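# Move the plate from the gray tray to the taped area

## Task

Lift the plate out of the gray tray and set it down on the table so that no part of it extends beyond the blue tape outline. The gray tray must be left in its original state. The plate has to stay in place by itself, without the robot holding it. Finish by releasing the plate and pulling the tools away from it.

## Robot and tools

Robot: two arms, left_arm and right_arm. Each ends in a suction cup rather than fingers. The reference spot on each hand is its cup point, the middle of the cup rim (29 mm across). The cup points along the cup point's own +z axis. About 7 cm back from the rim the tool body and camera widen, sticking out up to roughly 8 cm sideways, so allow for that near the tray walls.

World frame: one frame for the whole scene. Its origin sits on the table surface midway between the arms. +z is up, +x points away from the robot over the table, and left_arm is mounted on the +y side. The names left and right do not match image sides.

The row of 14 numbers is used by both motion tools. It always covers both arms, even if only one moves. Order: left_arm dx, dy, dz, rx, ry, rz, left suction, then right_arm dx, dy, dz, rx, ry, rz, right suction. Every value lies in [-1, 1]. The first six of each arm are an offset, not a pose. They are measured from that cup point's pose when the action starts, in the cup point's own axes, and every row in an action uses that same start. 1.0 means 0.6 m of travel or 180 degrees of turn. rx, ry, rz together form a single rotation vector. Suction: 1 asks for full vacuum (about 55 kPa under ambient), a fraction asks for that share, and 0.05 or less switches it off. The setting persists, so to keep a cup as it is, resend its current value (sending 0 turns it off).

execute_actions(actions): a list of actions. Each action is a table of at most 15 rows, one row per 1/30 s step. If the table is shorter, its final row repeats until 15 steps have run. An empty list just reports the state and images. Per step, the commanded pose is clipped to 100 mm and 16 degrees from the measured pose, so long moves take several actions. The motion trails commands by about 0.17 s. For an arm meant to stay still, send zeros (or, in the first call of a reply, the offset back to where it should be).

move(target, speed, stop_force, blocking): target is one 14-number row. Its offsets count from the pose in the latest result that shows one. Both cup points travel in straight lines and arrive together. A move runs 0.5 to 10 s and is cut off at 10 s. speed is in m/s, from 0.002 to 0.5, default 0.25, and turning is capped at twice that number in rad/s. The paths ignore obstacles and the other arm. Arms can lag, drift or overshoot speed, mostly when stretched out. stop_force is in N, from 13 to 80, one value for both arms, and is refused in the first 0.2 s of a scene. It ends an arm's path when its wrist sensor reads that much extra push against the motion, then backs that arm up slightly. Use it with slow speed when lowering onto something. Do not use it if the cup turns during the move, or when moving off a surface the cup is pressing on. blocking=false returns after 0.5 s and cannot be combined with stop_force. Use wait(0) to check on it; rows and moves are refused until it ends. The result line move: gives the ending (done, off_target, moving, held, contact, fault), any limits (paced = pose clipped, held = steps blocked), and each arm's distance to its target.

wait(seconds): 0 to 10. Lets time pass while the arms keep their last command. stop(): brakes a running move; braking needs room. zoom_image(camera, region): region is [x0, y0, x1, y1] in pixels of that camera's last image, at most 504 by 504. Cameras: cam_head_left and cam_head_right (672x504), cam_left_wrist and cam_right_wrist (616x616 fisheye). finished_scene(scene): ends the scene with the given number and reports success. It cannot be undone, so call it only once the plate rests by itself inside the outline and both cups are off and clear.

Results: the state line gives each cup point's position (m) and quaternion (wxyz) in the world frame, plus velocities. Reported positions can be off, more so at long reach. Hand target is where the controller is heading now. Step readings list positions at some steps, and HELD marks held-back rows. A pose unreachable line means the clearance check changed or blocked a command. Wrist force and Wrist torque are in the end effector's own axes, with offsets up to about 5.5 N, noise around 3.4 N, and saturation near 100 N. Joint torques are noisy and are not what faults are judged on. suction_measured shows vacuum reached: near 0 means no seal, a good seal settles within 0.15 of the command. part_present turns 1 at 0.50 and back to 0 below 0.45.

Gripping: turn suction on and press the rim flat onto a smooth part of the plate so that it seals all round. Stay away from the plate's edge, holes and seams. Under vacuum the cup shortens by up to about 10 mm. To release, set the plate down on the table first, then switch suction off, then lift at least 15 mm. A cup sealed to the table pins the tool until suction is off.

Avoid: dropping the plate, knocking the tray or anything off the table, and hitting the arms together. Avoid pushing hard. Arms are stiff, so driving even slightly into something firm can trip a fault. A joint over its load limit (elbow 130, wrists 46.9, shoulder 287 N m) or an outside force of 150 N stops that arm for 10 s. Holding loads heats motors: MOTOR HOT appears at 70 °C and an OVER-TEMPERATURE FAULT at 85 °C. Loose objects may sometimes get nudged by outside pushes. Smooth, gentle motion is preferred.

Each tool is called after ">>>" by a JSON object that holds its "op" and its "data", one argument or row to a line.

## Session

>>> {"op": "execute_actions", "data": {
  "actions": []
}}

Scene clock: 0.00 s.
left_arm: end_effector_position=(+0.5506, +0.7641, +0.2288) suction_measured=0.00 part_present=0 end_effector_quat_wxyz=(+0.001, -0.344, +0.939, -0.001) end_effector_velocity=(+0.000, +0.000, +0.000) end_effector_angular_velocity=(-0.000, -0.000, -0.001) | right_arm: end_effector_position=(+0.6180, -0.5881, +0.2282) suction_measured=0.00 part_present=0 end_effector_quat_wxyz=(+0.000, +0.194, +0.981, -0.001) end_effector_velocity=(-0.001, -0.001, -0.001) end_effector_angular_velocity=(-0.000, +0.003, -0.002)
Joint positions: left_arm=[-0.279 -1.557  2.143 -2.159 -1.571  2.337] | right_arm=[-0.279 -1.557  2.143 -2.157 -1.572 -2.898]
Joint velocities: left_arm=[ 0.    -0.    -0.001  0.    -0.     0.001] | right_arm=[-0.002  0.     0.002  0.001 -0.001  0.   ]
Joint torques (N m, as the arm reports them, + toward a larger angle): no reading
Motor temperatures (°C, as the motors report them): left_arm=[27 27 26 29 33 30] | right_arm=[25 26 26 34 29 29]
Wrist force (N, on the end effector, along its own x y z axes, offset not removed): no reading
Wrist torque (N m, same axes, about the end effector's origin, offset not removed): no reading
Hand target (left_arm): +0.551, +0.764, +0.229; +0.001, -0.344, +0.939, -0.001
Hand target (right_arm): +0.618, -0.588, +0.228; +0.000, +0.194, +0.981, -0.001
camera_calibration (this result's frames):
cam_left_wrist: T_world_to_cam=[[0.658611, -0.750689, -0.0519466, 0.236741], [-0.705879, -0.640263, 0.302981, 0.818663], [-0.260704, -0.162879, -0.95158, 0.583563], [0, 0, 0, 1]] pos_world=[0.574095, 0.796929, 0.319564]
cam_right_wrist: T_world_to_cam=[[-0.358503, -0.93248, -0.0442355, -0.306567], [-0.880157, 0.321834, 0.348922, 0.66705], [-0.311127, 0.164024, -0.936107, 0.599287], [0, 0, 0, 1]] pos_world=[0.663658, -0.598844, 0.314687]

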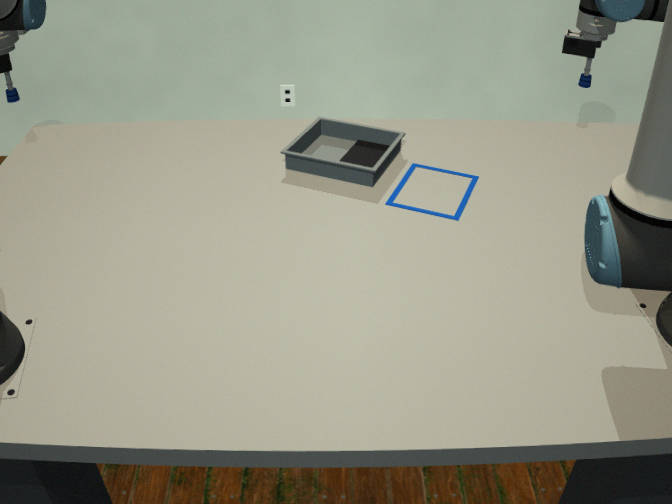

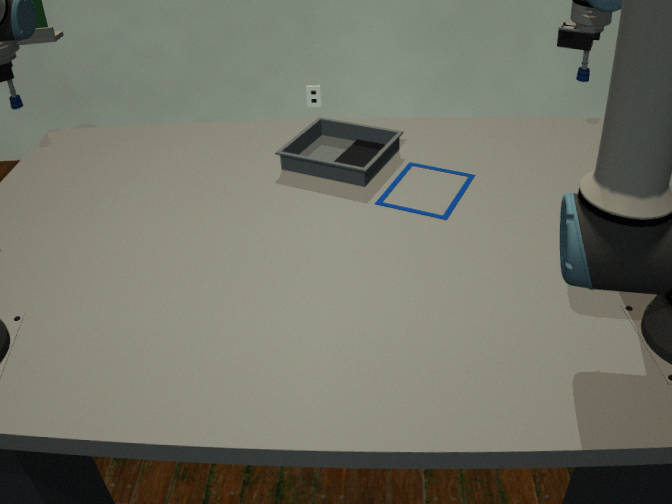

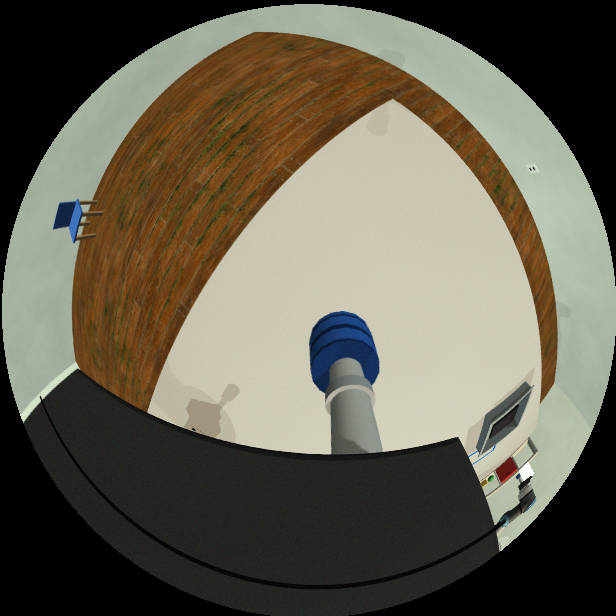

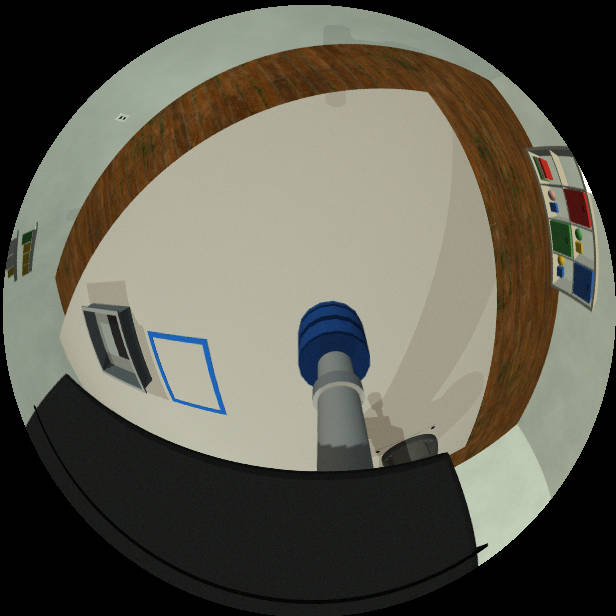

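>>> {"op": "move", "data": {
  "target": [0,0,0,0,0,0,0,0.41,0.75,0,0,0,0,0],
  "speed": 0.4
}}

Scene clock: 4.53 s.
left_arm: end_effector_position=(+0.5506, +0.7641, +0.2288) suction_measured=0.00 part_present=0 end_effector_quat_wxyz=(+0.001, -0.344, +0.939, -0.001) end_effector_velocity=(+0.000, -0.000, +0.000) end_effector_angular_velocity=(-0.000, -0.000, +0.001) | right_arm: end_effector_position=(+0.5612, -0.0786, +0.2284) suction_measured=0.00 part_present=0 end_effector_quat_wxyz=(+0.001, +0.194, +0.981, -0.001) end_effector_velocity=(-0.001, +0.002, -0.001) end_effector_angular_velocity=(-0.000, +0.002, +0.002)
Joint positions: left_arm=[-0.279 -1.557  2.143 -2.159 -1.571  2.337] | right_arm=[ 0.462 -1.26   1.785 -2.096 -1.572 -2.156]
Joint velocities: left_arm=[-0.    -0.    -0.001  0.    -0.    -0.001] | right_arm=[ 0.003  0.002 -0.001  0.002  0.001  0.001]
Joint torques (N m, as the arm reports them, + toward a larger angle): left_arm=[ -0.29 -36.89 -35.47  -3.2   -0.7   -0.17] | right_arm=[ 24.17 -58.43 -44.72  -0.79  -3.31   1.57]
Motor temperatures (°C, as the motors report them): left_arm=[27 27 26 29 33 30] | right_arm=[25 26 26 34 29 29]
Wrist force (N, on the end effector, along its own x y z axes, offset not removed): left_arm=[-2.7 -3.7 -3.2] | right_arm=[4.4 1.8 -0.1]
Wrist torque (N m, same axes, about the end effector's origin, offset not removed): left_arm=[-0.68 0.39 0.17] | right_arm=[0.03 -0.38 -0.08]
Hand target (left_arm): +0.551, +0.764, +0.229; +0.001, -0.344, +0.939, -0.001
Hand target (right_arm): +0.561, -0.078, +0.228; +0.001, +0.194, +0.981, -0.001
Off the commanded pose (left_arm): 0.000 m, 0 deg.
Off the commanded pose (right_arm): 0.001 m, 0 deg.
move: done
camera_calibration (this result's frames):
cam_left_wrist: T_world_to_cam=[[0.658611, -0.750689, -0.0519468, 0.236741], [-0.705879, -0.640263, 0.302981, 0.818663], [-0.260704, -0.162879, -0.95158, 0.583563], [0, 0, 0, 1]] pos_world=[0.574095, 0.796929, 0.319564]
cam_right_wrist: T_world_to_cam=[[-0.358461, -0.932466, -0.0448598, 0.148322], [-0.880556, 0.321765, 0.347977, 0.453434], [-0.310043, 0.164238, -0.936429, 0.497654], [0, 0, 0, 1]] pos_world=[0.606736, -0.0893273, 0.314887]

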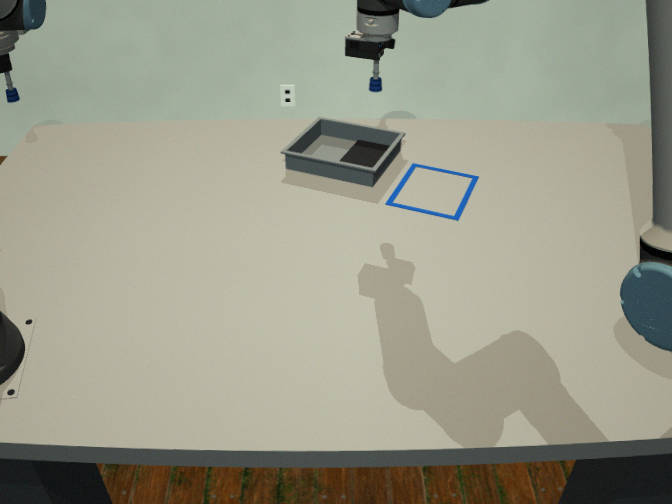

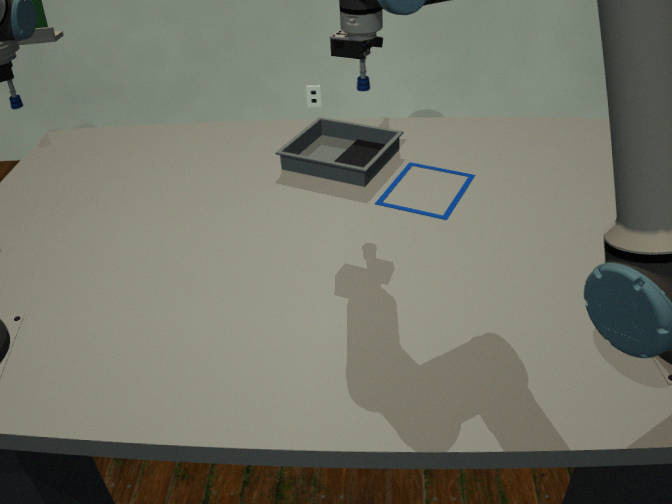

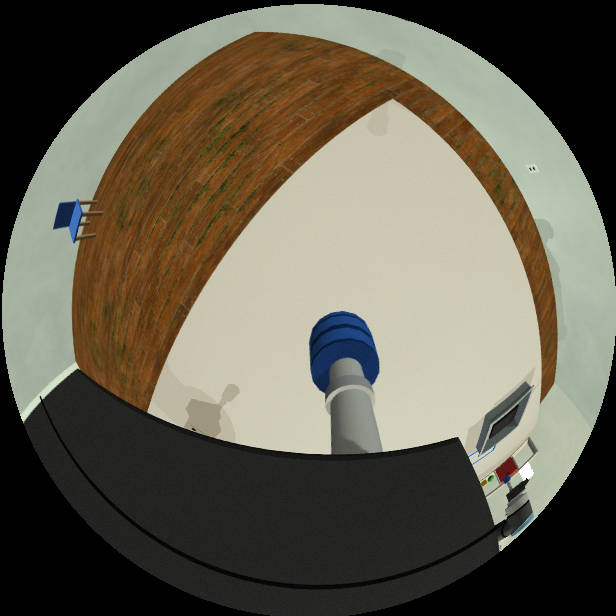

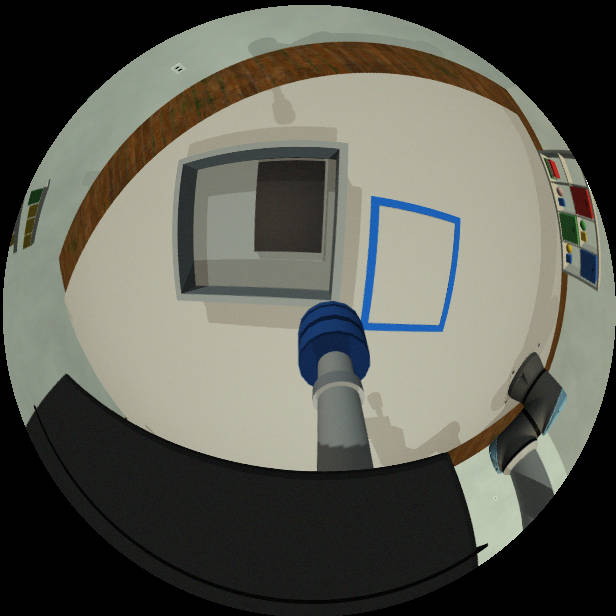

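>>> {"op": "move", "data": {
  "target": [0,0,0,0,0,0,0,-0.15,0.078,0.25,0,0,0,0]
}}

>>> {"op": "move", "data": {
  "target": [0,0,0,0,0,0,0,0,0,0.075,0,0,0,0],
  "speed": 0.08
}}

>>> {"op": "move", "data": {
  "target": [0,0,0,0,0,0,0,0,0,0.06,0,0,0,1],
  "speed": 0.015,
  "stop_force": 13
}}

Scene clock: 13.57 s.
left_arm: end_effector_position=(+0.5506, +0.7641, +0.2288) suction_measured=0.00 part_present=0 end_effector_quat_wxyz=(+0.001, -0.344, +0.939, -0.001) end_effector_velocity=(+0.000, -0.000, +0.000) end_effector_angular_velocity=(-0.000, -0.001, -0.000) | right_arm: end_effector_position=(+0.6623, -0.0693, +0.0785) suction_measured=0.00 part_present=0 end_effector_quat_wxyz=(+0.001, +0.194, +0.981, -0.001) end_effector_velocity=(+0.002, +0.000, -0.001) end_effector_angular_velocity=(+0.002, -0.001, -0.001)
Joint positions: left_arm=[-0.279 -1.557  2.143 -2.159 -1.571  2.337] | right_arm=[ 0.407 -1.006  1.712 -2.277 -1.573 -2.212]
Joint velocities: left_arm=[-0. -0. -0. -0. -0.  0.] | right_arm=[-0.001  0.002 -0.002 -0.002  0.001 -0.   ]
Joint torques (N m, as the arm reports them, + toward a larger angle): left_arm=[ -2.56 -35.65 -35.82  -3.24  -0.8    0.01] | right_arm=[-16.61 -74.28 -40.82  -6.67  -0.35  -2.21]
Motor temperatures (°C, as the motors report them): left_arm=[27 27 26 29 33 30] | right_arm=[25 26 26 34 29 29]
Wrist force (N, on the end effector, along its own x y z axes, offset not removed): left_arm=[0.3 -2.2 -2.7] | right_arm=[-3.0 -2.3 -2.0]
Wrist torque (N m, same axes, about the end effector's origin, offset not removed): left_arm=[-0.47 -0.09 0.17] | right_arm=[-0.45 0.48 -0.19]
Hand target (left_arm): +0.551, +0.764, +0.229; +0.001, -0.344, +0.939, -0.001
Hand target (right_arm): +0.662, -0.069, +0.078; +0.001, +0.194, +0.981, -0.001
Off the commanded pose (left_arm): 0.000 m, 0 deg.
Off the commanded pose (right_arm): 0.000 m, 0 deg.
move: done
camera_calibration (this result's frames):
cam_left_wrist: T_world_to_cam=[[0.658611, -0.750689, -0.0519466, 0.236741], [-0.705879, -0.640263, 0.302981, 0.818663], [-0.260704, -0.162879, -0.95158, 0.583563], [0, 0, 0, 1]] pos_world=[0.574095, 0.796929, 0.319564]
cam_right_wrist: T_world_to_cam=[[-0.358452, -0.932473, -0.0447843, 0.186456], [-0.88055, 0.32178, 0.347978, 0.591608], [-0.310069, 0.164168, -0.936432, 0.387178], [0, 0, 0, 1]] pos_world=[0.707828, -0.0800651, 0.16505]

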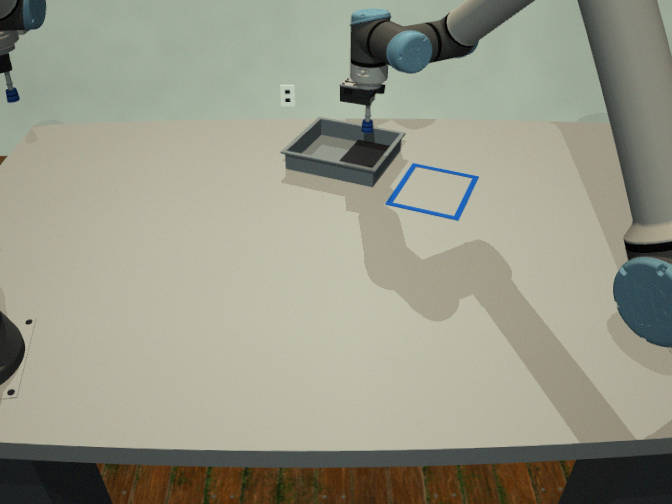

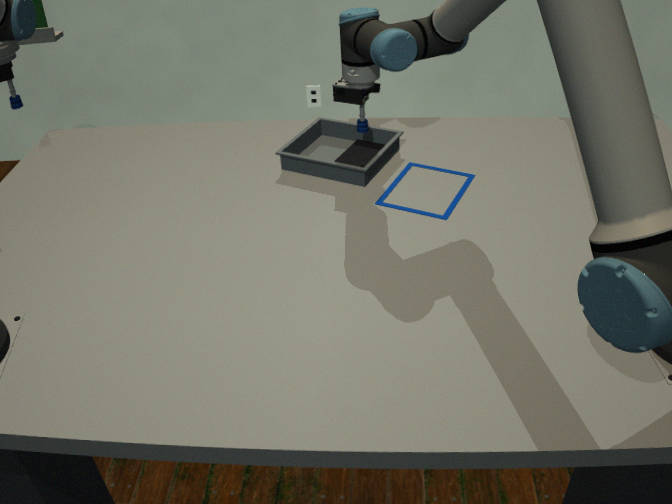

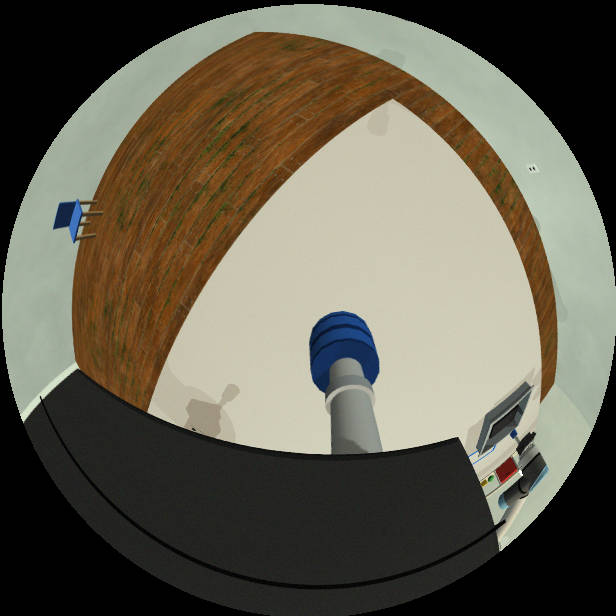

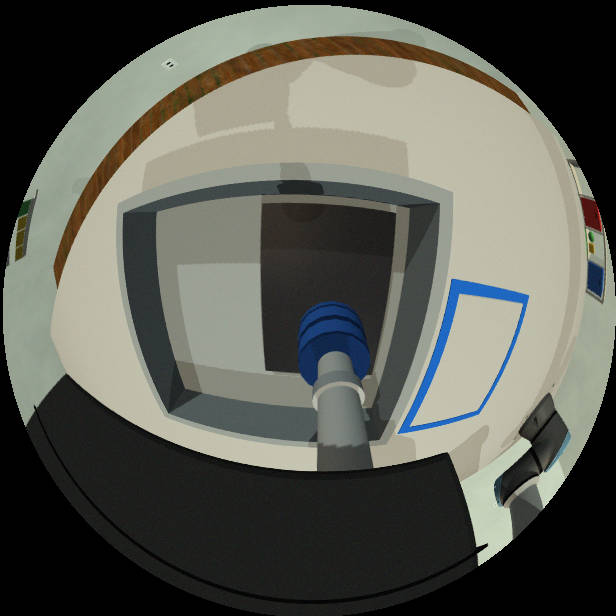

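Scene clock: 14.53 s.
left_arm: end_effector_position=(+0.5506, +0.7641, +0.2288) suction_measured=0.00 part_present=0 end_effector_quat_wxyz=(+0.001, -0.344, +0.939, -0.001) end_effector_velocity=(-0.001, -0.000, -0.001) end_effector_angular_velocity=(+0.000, +0.001, +0.000) | right_arm: end_effector_position=(+0.6623, -0.0693, +0.0336) suction_measured=0.00 part_present=0 end_effector_quat_wxyz=(+0.001, +0.194, +0.981, -0.001) end_effector_velocity=(-0.000, -0.000, -0.001) end_effector_angular_velocity=(+0.002, +0.001, -0.000)
Joint positions: left_arm=[-0.279 -1.557  2.143 -2.159 -1.571  2.337] | right_arm=[ 0.407 -0.956  1.728 -2.343 -1.573 -2.212]
Joint velocities: left_arm=[-0.     0.     0.001  0.    -0.    -0.001] | right_arm=[-0.001  0.002  0.001 -0.002  0.002 -0.   ]
Joint torques (N m, as the arm reports them, + toward a larger angle): left_arm=[  0.2  -37.56 -36.58  -3.17  -0.73  -0.27] | right_arm=[-12.37 -76.93 -22.74  -6.01  -0.6   -1.5 ]
Motor temperatures (°C, as the motors report them): left_arm=[27 27 26 29 33 30] | right_arm=[25 26 26 34 29 29]
Wrist force (N, on the end effector, along its own x y z axes, offset not removed): left_arm=[-2.1 0.6 -0.7] | right_arm=[-0.5 -6.3 -3.9]
Wrist torque (N m, same axes, about the end effector's origin, offset not removed): left_arm=[-0.24 0.29 0.19] | right_arm=[-0.97 0.24 0.02]
Hand target (left_arm): +0.551, +0.764, +0.229; +0.001, -0.344, +0.939, -0.001
Hand target (right_arm): +0.662, -0.069, +0.034; +0.001, +0.194, +0.981, -0.001
Off the commanded pose (left_arm): 0.000 m, 0 deg.
Off the commanded pose (right_arm): 0.000 m, 0 deg.
move: done
camera_calibration (this result's frames):
cam_left_wrist: T_world_to_cam=[[0.658611, -0.750689, -0.0519467, 0.236741], [-0.705879, -0.640263, 0.302981, 0.818663], [-0.260704, -0.162879, -0.95158, 0.583563], [0, 0, 0, 1]] pos_world=[0.574095, 0.796929, 0.319564]
cam_right_wrist: T_world_to_cam=[[-0.358451, -0.932474, -0.0447897, 0.184484], [-0.880553, 0.321778, 0.347974, 0.607282], [-0.310064, 0.164171, -0.936434, 0.345152], [0, 0, 0, 1]] pos_world=[0.707891, -0.0800471, 0.120157]

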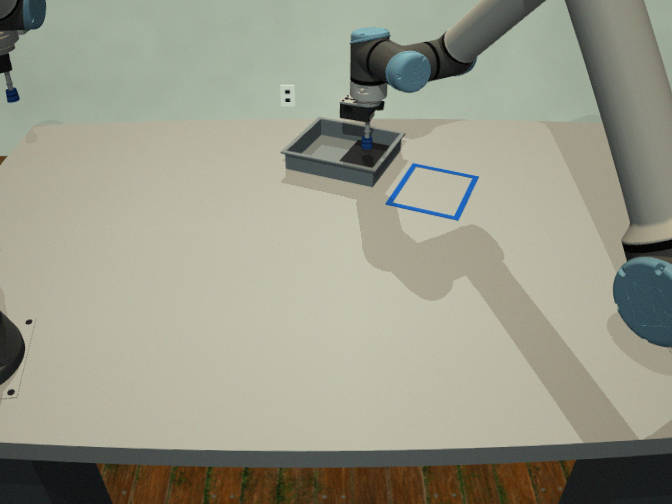

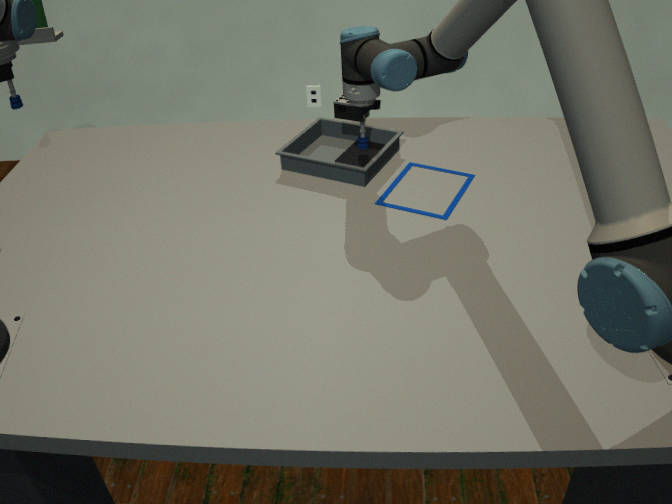

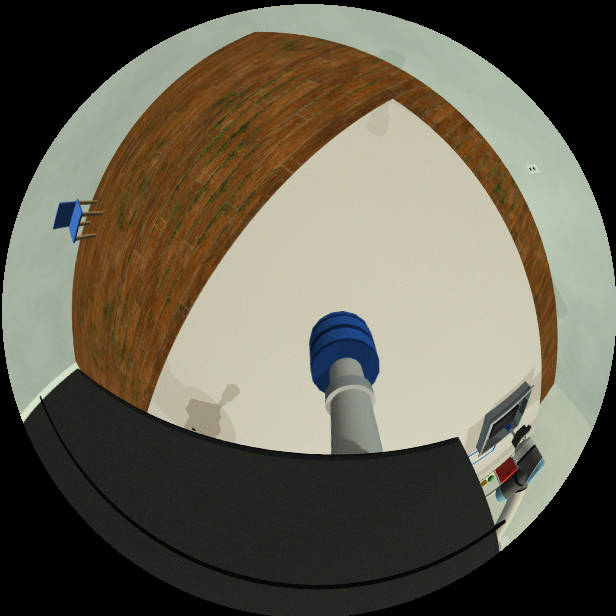

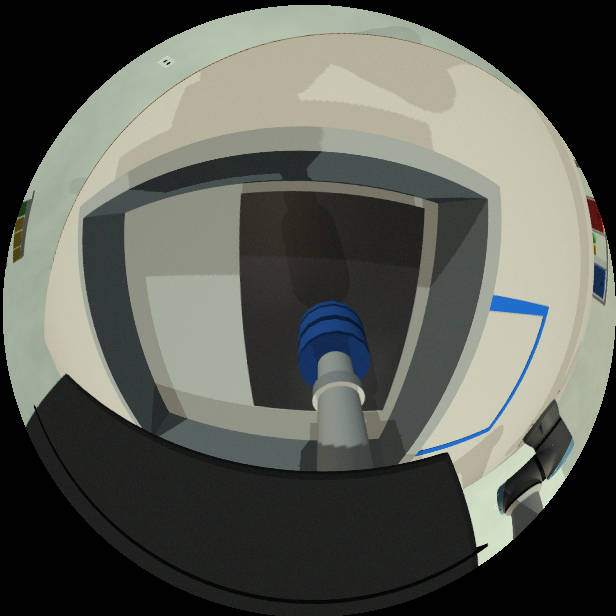

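Scene clock: 16.83 s.
left_arm: end_effector_position=(+0.5506, +0.7641, +0.2288) suction_measured=0.00 part_present=0 end_effector_quat_wxyz=(+0.001, -0.344, +0.939, -0.001) end_effector_velocity=(-0.000, +0.000, -0.000) end_effector_angular_velocity=(+0.000, +0.001, +0.001) | right_arm: end_effector_position=(+0.6625, -0.0693, +0.0049) suction_measured=0.99 part_present=1 end_effector_quat_wxyz=(+0.001, +0.194, +0.981, -0.001) end_effector_velocity=(-0.001, +0.000, +0.002) end_effector_angular_velocity=(-0.001, +0.002, +0.001)
Joint positions: left_arm=[-0.279 -1.557  2.143 -2.159 -1.571  2.337] | right_arm=[ 0.407 -0.922  1.735 -2.384 -1.573 -2.212]
Joint velocities: left_arm=[ 0.    -0.     0.001  0.     0.    -0.   ] | right_arm=[ 0.001 -0.002 -0.001  0.006  0.001  0.   ]
Joint torques (N m, as the arm reports them, + toward a larger angle): left_arm=[ -1.5  -34.33 -36.71  -3.29  -0.7    0.1 ] | right_arm=[-15.71 -74.07 -15.73   2.    -1.13  -1.98]
Motor temperatures (°C, as the motors report them): left_arm=[27 27 26 29 33 30] | right_arm=[25 26 26 34 29 29]
Wrist force (N, on the end effector, along its own x y z axes, offset not removed): left_arm=[-3.9 -0.6 -2.5] | right_arm=[-2.6 2.3 -22.5]
Wrist torque (N m, same axes, about the end effector's origin, offset not removed): left_arm=[-0.12 0.36 -0.01] | right_arm=[-0.12 0.12 -0.01]
Hand target (left_arm): +0.551, +0.764, +0.229; +0.001, -0.344, +0.939, -0.001
Hand target (right_arm): +0.662, -0.069, +0.005; +0.001, +0.194, +0.981, -0.001
Off the commanded pose (left_arm): 0.000 m, 0 deg.
Off the commanded pose (right_arm): 0.007 m, 0 deg.
move: contact (right_arm)
camera_calibration (this result's frames):
cam_right_wrist: T_world_to_cam=[[-0.358439, -0.932465, -0.0450685, 0.183306], [-0.880658, 0.321716, 0.347765, 0.61742], [-0.309779, 0.164342, -0.936498, 0.31813], [0, 0, 0, 1]] pos_world=[0.70799, -0.0799901, 0.091472]

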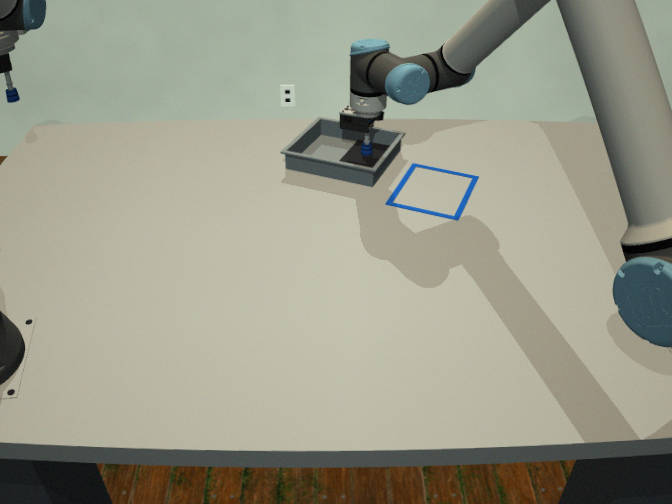

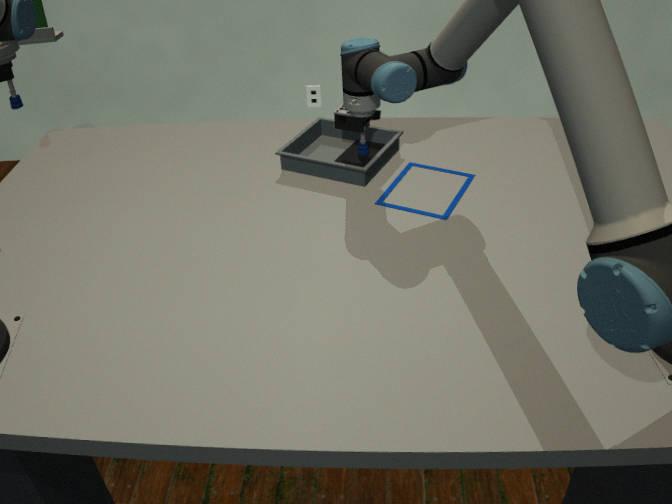

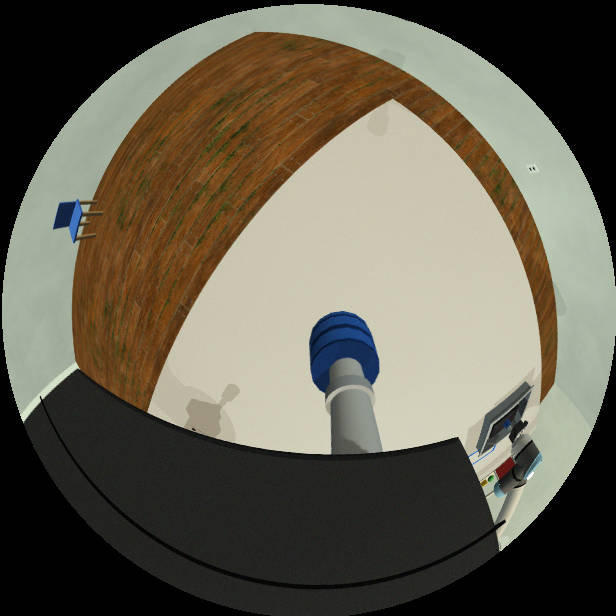

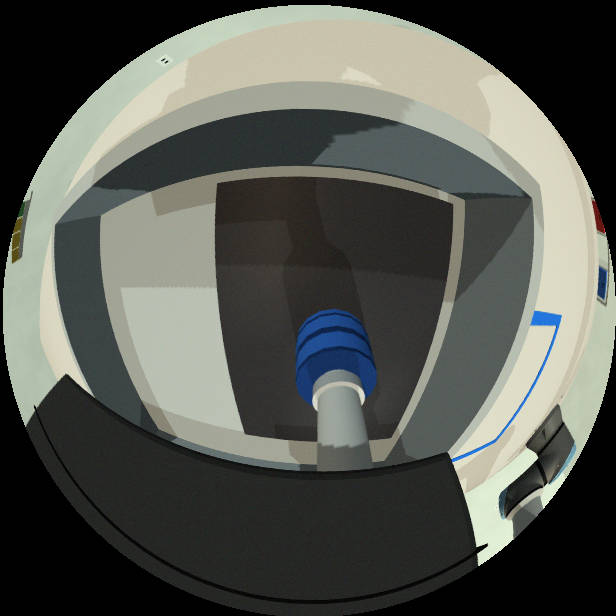

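>>> {"op": "move", "data": {
  "target": [0,0,0,0,0,0,0,0.016,0,-0.17,0,0,0,1],
  "speed": 0.12
}}

>>> {"op": "move", "data": {
  "target": [0,0,0,0,0,0,0,0.12,-0.335,0,0,0,0,1]
}}

>>> {"op": "move", "data": {
  "target": [0,0,0,0,0,0,0,0,0,0.145,0,0,0,1],
  "speed": 0.12
}}

Scene clock: 21.27 s.
left_arm: end_effector_position=(+0.5506, +0.7641, +0.2288) suction_measured=0.00 part_present=0 end_effector_quat_wxyz=(+0.001, -0.344, +0.939, -0.001) end_effector_velocity=(+0.000, -0.000, +0.000) end_effector_angular_velocity=(-0.000, -0.000, +0.000) | right_arm: end_effector_position=(+0.6534, -0.0657, +0.1068) suction_measured=0.98 part_present=1 end_effector_quat_wxyz=(+0.001, +0.194, +0.981, -0.000) end_effector_velocity=(-0.001, +0.000, +0.001) end_effector_angular_velocity=(+0.000, +0.001, -0.000)
Joint positions: left_arm=[-0.279 -1.557  2.143 -2.159 -1.571  2.337] | right_arm=[ 0.416 -1.041  1.708 -2.238 -1.573 -2.203]
Joint velocities: left_arm=[-0.     0.    -0.001  0.001 -0.    -0.   ] | right_arm=[ 0.    -0.002  0.     0.002  0.     0.   ]
Joint torques (N m, as the arm reports them, + toward a larger angle): left_arm=[ -1.14 -34.24 -37.15  -3.08  -0.7   -0.18] | right_arm=[ 24.7  -89.77 -41.49  -0.7   -0.57   1.49]
Motor temperatures (°C, as the motors report them): left_arm=[27 27 26 29 33 30] | right_arm=[25 26 26 34 29 29]
Wrist force (N, on the end effector, along its own x y z axes, offset not removed): left_arm=[-0.2 -1.2 -0.8] | right_arm=[-1.0 0.7 2.4]
Wrist torque (N m, same axes, about the end effector's origin, offset not removed): left_arm=[-0.32 0.07 0.19] | right_arm=[0.02 0.11 0.04]
Hand target (left_arm): +0.551, +0.764, +0.229; +0.001, -0.344, +0.939, -0.001
Hand target (right_arm): +0.653, -0.066, +0.107; +0.001, +0.194, +0.981, -0.000
Off the commanded pose (left_arm): 0.000 m, 0 deg.
Off the commanded pose (right_arm): 0.000 m, 0 deg.
move: done
camera_calibration (this result's frames):
cam_left_wrist: T_world_to_cam=[[0.658611, -0.750689, -0.0519467, 0.236741], [-0.705879, -0.640263, 0.302981, 0.818663], [-0.260704, -0.162879, -0.95158, 0.583563], [0, 0, 0, 1]] pos_world=[0.574095, 0.796929, 0.319564]
cam_right_wrist: T_world_to_cam=[[-0.358441, -0.932464, -0.0450734, 0.187975], [-0.880657, 0.321716, 0.347766, 0.572908], [-0.309778, 0.164348, -0.936497, 0.410134], [0, 0, 0, 1]] pos_world=[0.698964, -0.0764387, 0.193325]

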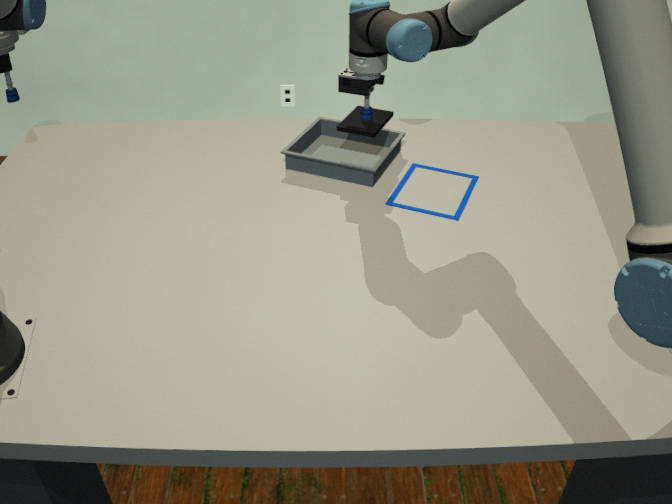

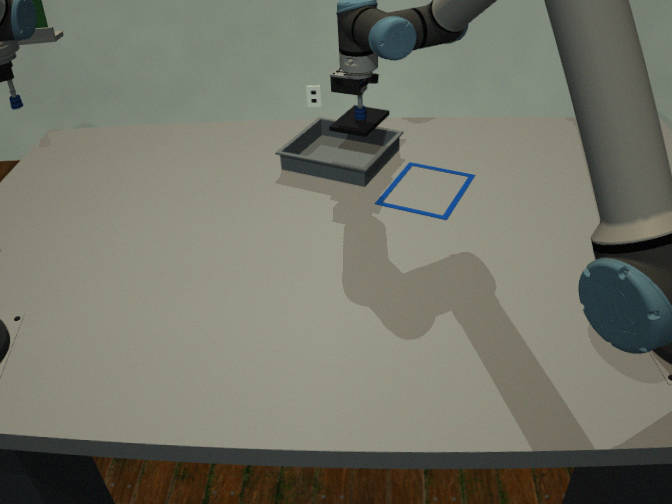

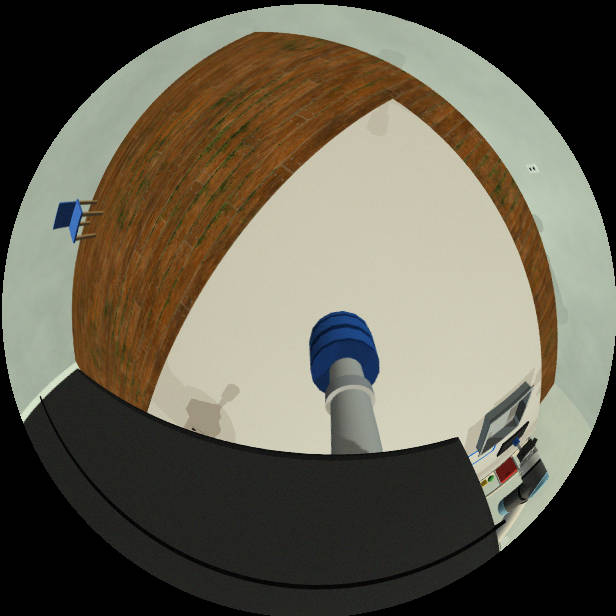

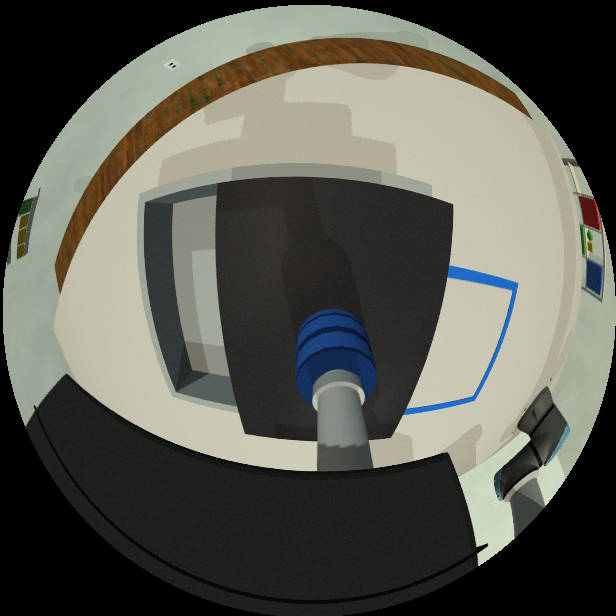

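Scene clock: 22.67 s.
left_arm: end_effector_position=(+0.5506, +0.7641, +0.2288) suction_measured=0.00 part_present=0 end_effector_quat_wxyz=(+0.001, -0.344, +0.939, -0.001) end_effector_velocity=(-0.000, -0.000, -0.000) end_effector_angular_velocity=(+0.000, +0.001, -0.001) | right_arm: end_effector_position=(+0.5107, -0.2243, +0.1065) suction_measured=0.99 part_present=1 end_effector_quat_wxyz=(+0.001, +0.194, +0.981, -0.001) end_effector_velocity=(-0.001, -0.001, +0.000) end_effector_angular_velocity=(+0.001, +0.000, +0.000)
Joint positions: left_arm=[-0.279 -1.557  2.143 -2.159 -1.571  2.337] | right_arm=[ 0.325 -1.32   2.142 -2.393 -1.573 -2.294]
Joint velocities: left_arm=[-0.001 -0.     0.001  0.     0.     0.   ] | right_arm=[-0.001 -0.003  0.003 -0.001  0.001 -0.002]
Joint torques (N m, as the arm reports them, + toward a larger angle): left_arm=[  1.71 -35.13 -35.9   -3.12  -0.6   -0.2 ] | right_arm=[-17.08 -66.59 -22.26  -6.36   2.55  -2.16]
Motor temperatures (°C, as the motors report them): left_arm=[27 27 26 29 33 30] | right_arm=[25 26 26 34 29 29]
Wrist force (N, on the end effector, along its own x y z axes, offset not removed): left_arm=[-1.8 1.7 1.1] | right_arm=[-2.6 -3.6 -0.5]
Wrist torque (N m, same axes, about the end effector's origin, offset not removed): left_arm=[-0.03 0.22 -0.06] | right_arm=[-0.63 0.15 0.00]
Hand target (left_arm): +0.551, +0.764, +0.229; +0.001, -0.344, +0.939, -0.001
Hand target (right_arm): +0.511, -0.224, +0.106; +0.001, +0.194, +0.981, -0.001
Off the commanded pose (left_arm): 0.000 m, 0 deg.
Off the commanded pose (right_arm): 0.000 m, 0 deg.
move: done
camera_calibration (this result's frames):
cam_left_wrist: T_world_to_cam=[[0.658611, -0.750689, -0.0519466, 0.236741], [-0.705879, -0.640263, 0.302981, 0.818663], [-0.260704, -0.162879, -0.95158, 0.583563], [0, 0, 0, 1]] pos_world=[0.574095, 0.796929, 0.319564]
cam_right_wrist: T_world_to_cam=[[-0.358452, -0.932466, -0.0449428, -0.0110899], [-0.880621, 0.321758, 0.347821, 0.498365], [-0.30987, 0.164255, -0.936483, 0.391737], [0, 0, 0, 1]] pos_world=[0.556283, -0.235039, 0.193015]

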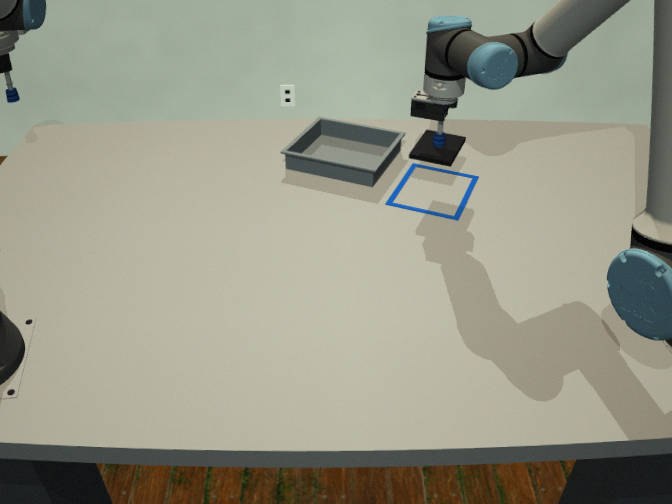

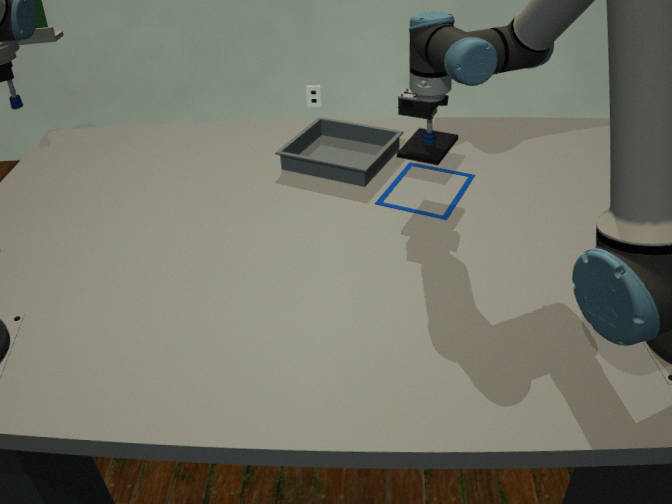

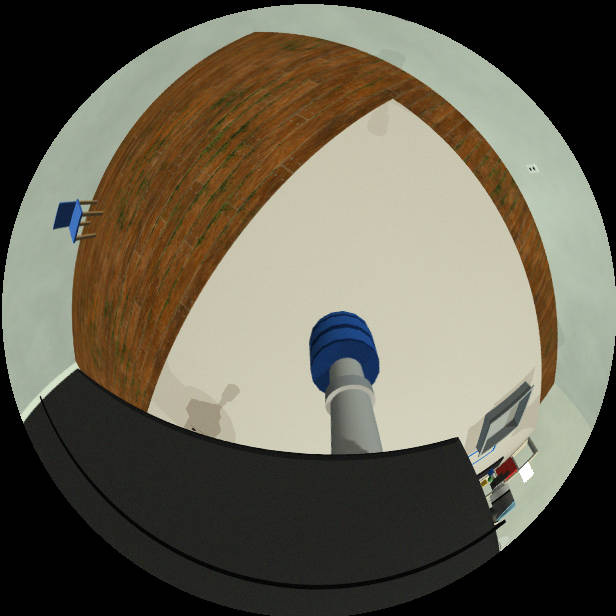

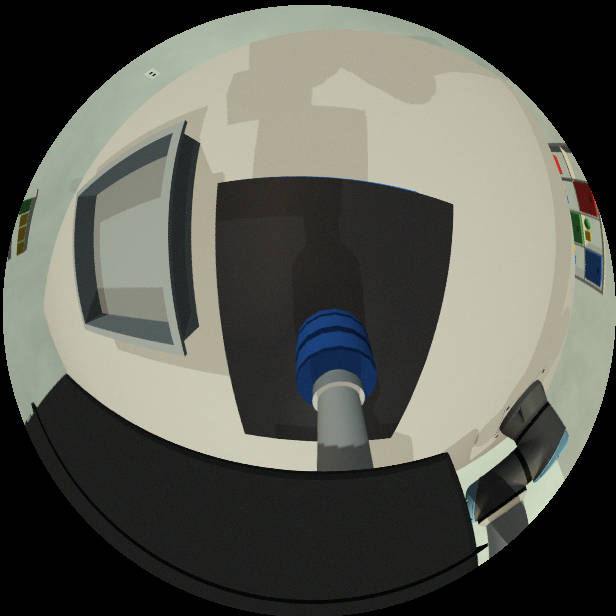

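Scene clock: 23.83 s.
left_arm: end_effector_position=(+0.5506, +0.7641, +0.2288) suction_measured=0.00 part_present=0 end_effector_quat_wxyz=(+0.001, -0.344, +0.939, -0.001) end_effector_velocity=(+0.000, +0.000, +0.000) end_effector_angular_velocity=(+0.000, -0.001, +0.000) | right_arm: end_effector_position=(+0.5109, -0.2243, +0.0196) suction_measured=0.99 part_present=1 end_effector_quat_wxyz=(+0.001, +0.194, +0.981, -0.001) end_effector_velocity=(-0.001, -0.000, -0.002) end_effector_angular_velocity=(-0.003, +0.000, -0.000)
Joint positions: left_arm=[-0.279 -1.557  2.143 -2.159 -1.571  2.337] | right_arm=[ 0.325 -1.185  2.181 -2.567 -1.573 -2.294]
Joint velocities: left_arm=[ 0.    -0.    -0.001  0.     0.     0.   ] | right_arm=[ 0.001  0.003  0.001 -0.003 -0.002  0.001]
Joint torques (N m, as the arm reports them, + toward a larger angle): left_arm=[ -1.46 -35.1  -36.67  -3.67  -0.84   0.1 ] | right_arm=[ -1.84 -54.08 -17.59  -6.2    1.59   1.39]
Motor temperatures (°C, as the motors report them): left_arm=[27 27 26 29 33 30] | right_arm=[25 26 26 34 29 29]
Wrist force (N, on the end effector, along its own x y z axes, offset not removed): left_arm=[-3.8 -2.5 -1.8] | right_arm=[3.6 0.2 -4.3]
Wrist torque (N m, same axes, about the end effector's origin, offset not removed): left_arm=[-0.42 0.49 -0.03] | right_arm=[0.03 -0.47 -0.07]
Hand target (left_arm): +0.551, +0.764, +0.229; +0.001, -0.344, +0.939, -0.001
Hand target (right_arm): +0.511, -0.224, +0.019; +0.001, +0.194, +0.981, -0.001
Off the commanded pose (left_arm): 0.000 m, 0 deg.
Off the commanded pose (right_arm): 0.000 m, 0 deg.
move: done
camera_calibration (this result's frames):
cam_left_wrist: T_world_to_cam=[[0.658611, -0.750689, -0.0519466, 0.236741], [-0.705879, -0.640263, 0.302981, 0.818663], [-0.260704, -0.162879, -0.95158, 0.583563], [0, 0, 0, 1]] pos_world=[0.574095, 0.796929, 0.319564]
cam_right_wrist: T_world_to_cam=[[-0.358474, -0.932457, -0.0449418, -0.0149092], [-0.880607, 0.321776, 0.347839, 0.528727], [-0.309884, 0.164267, -0.936476, 0.310436], [0, 0, 0, 1]] pos_world=[0.556455, -0.235028, 0.106134]

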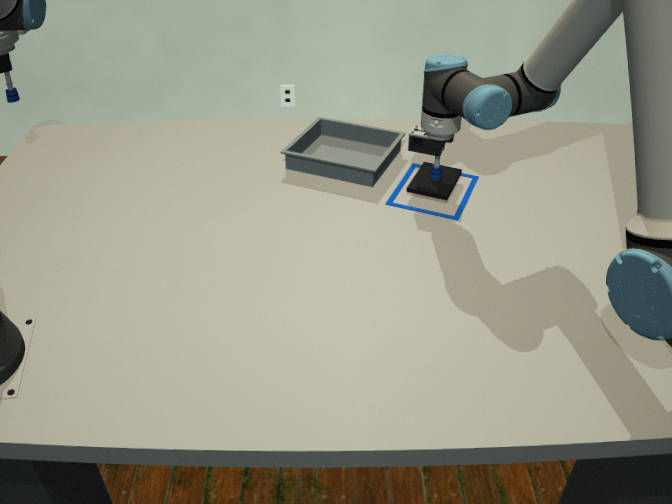

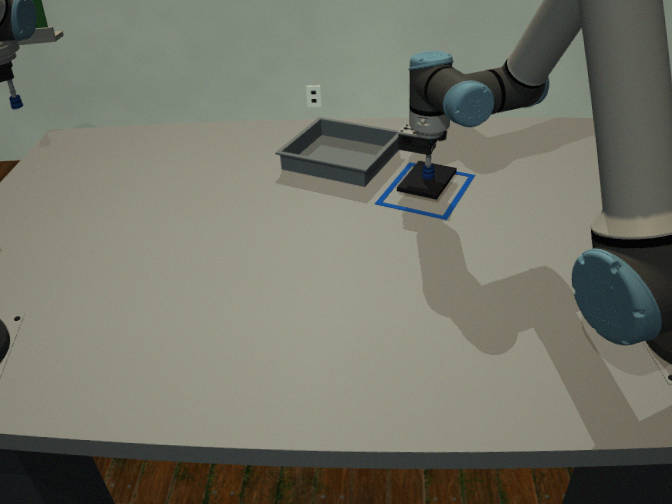

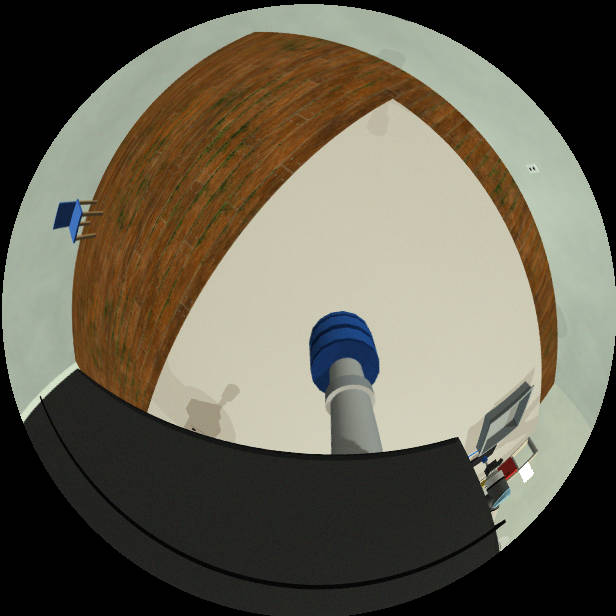

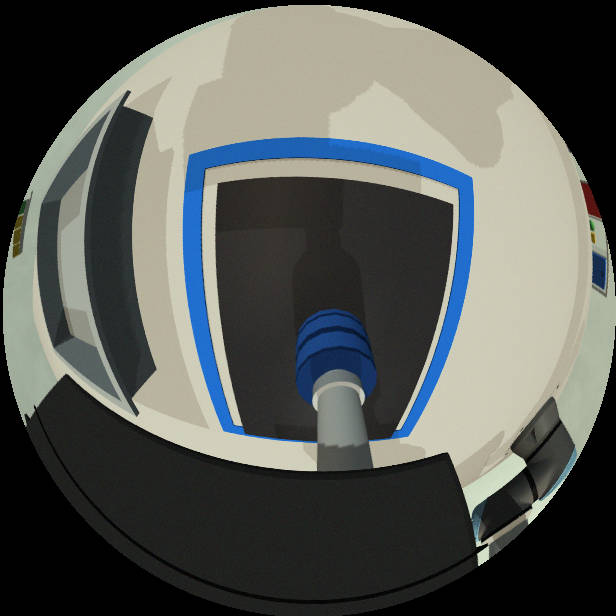

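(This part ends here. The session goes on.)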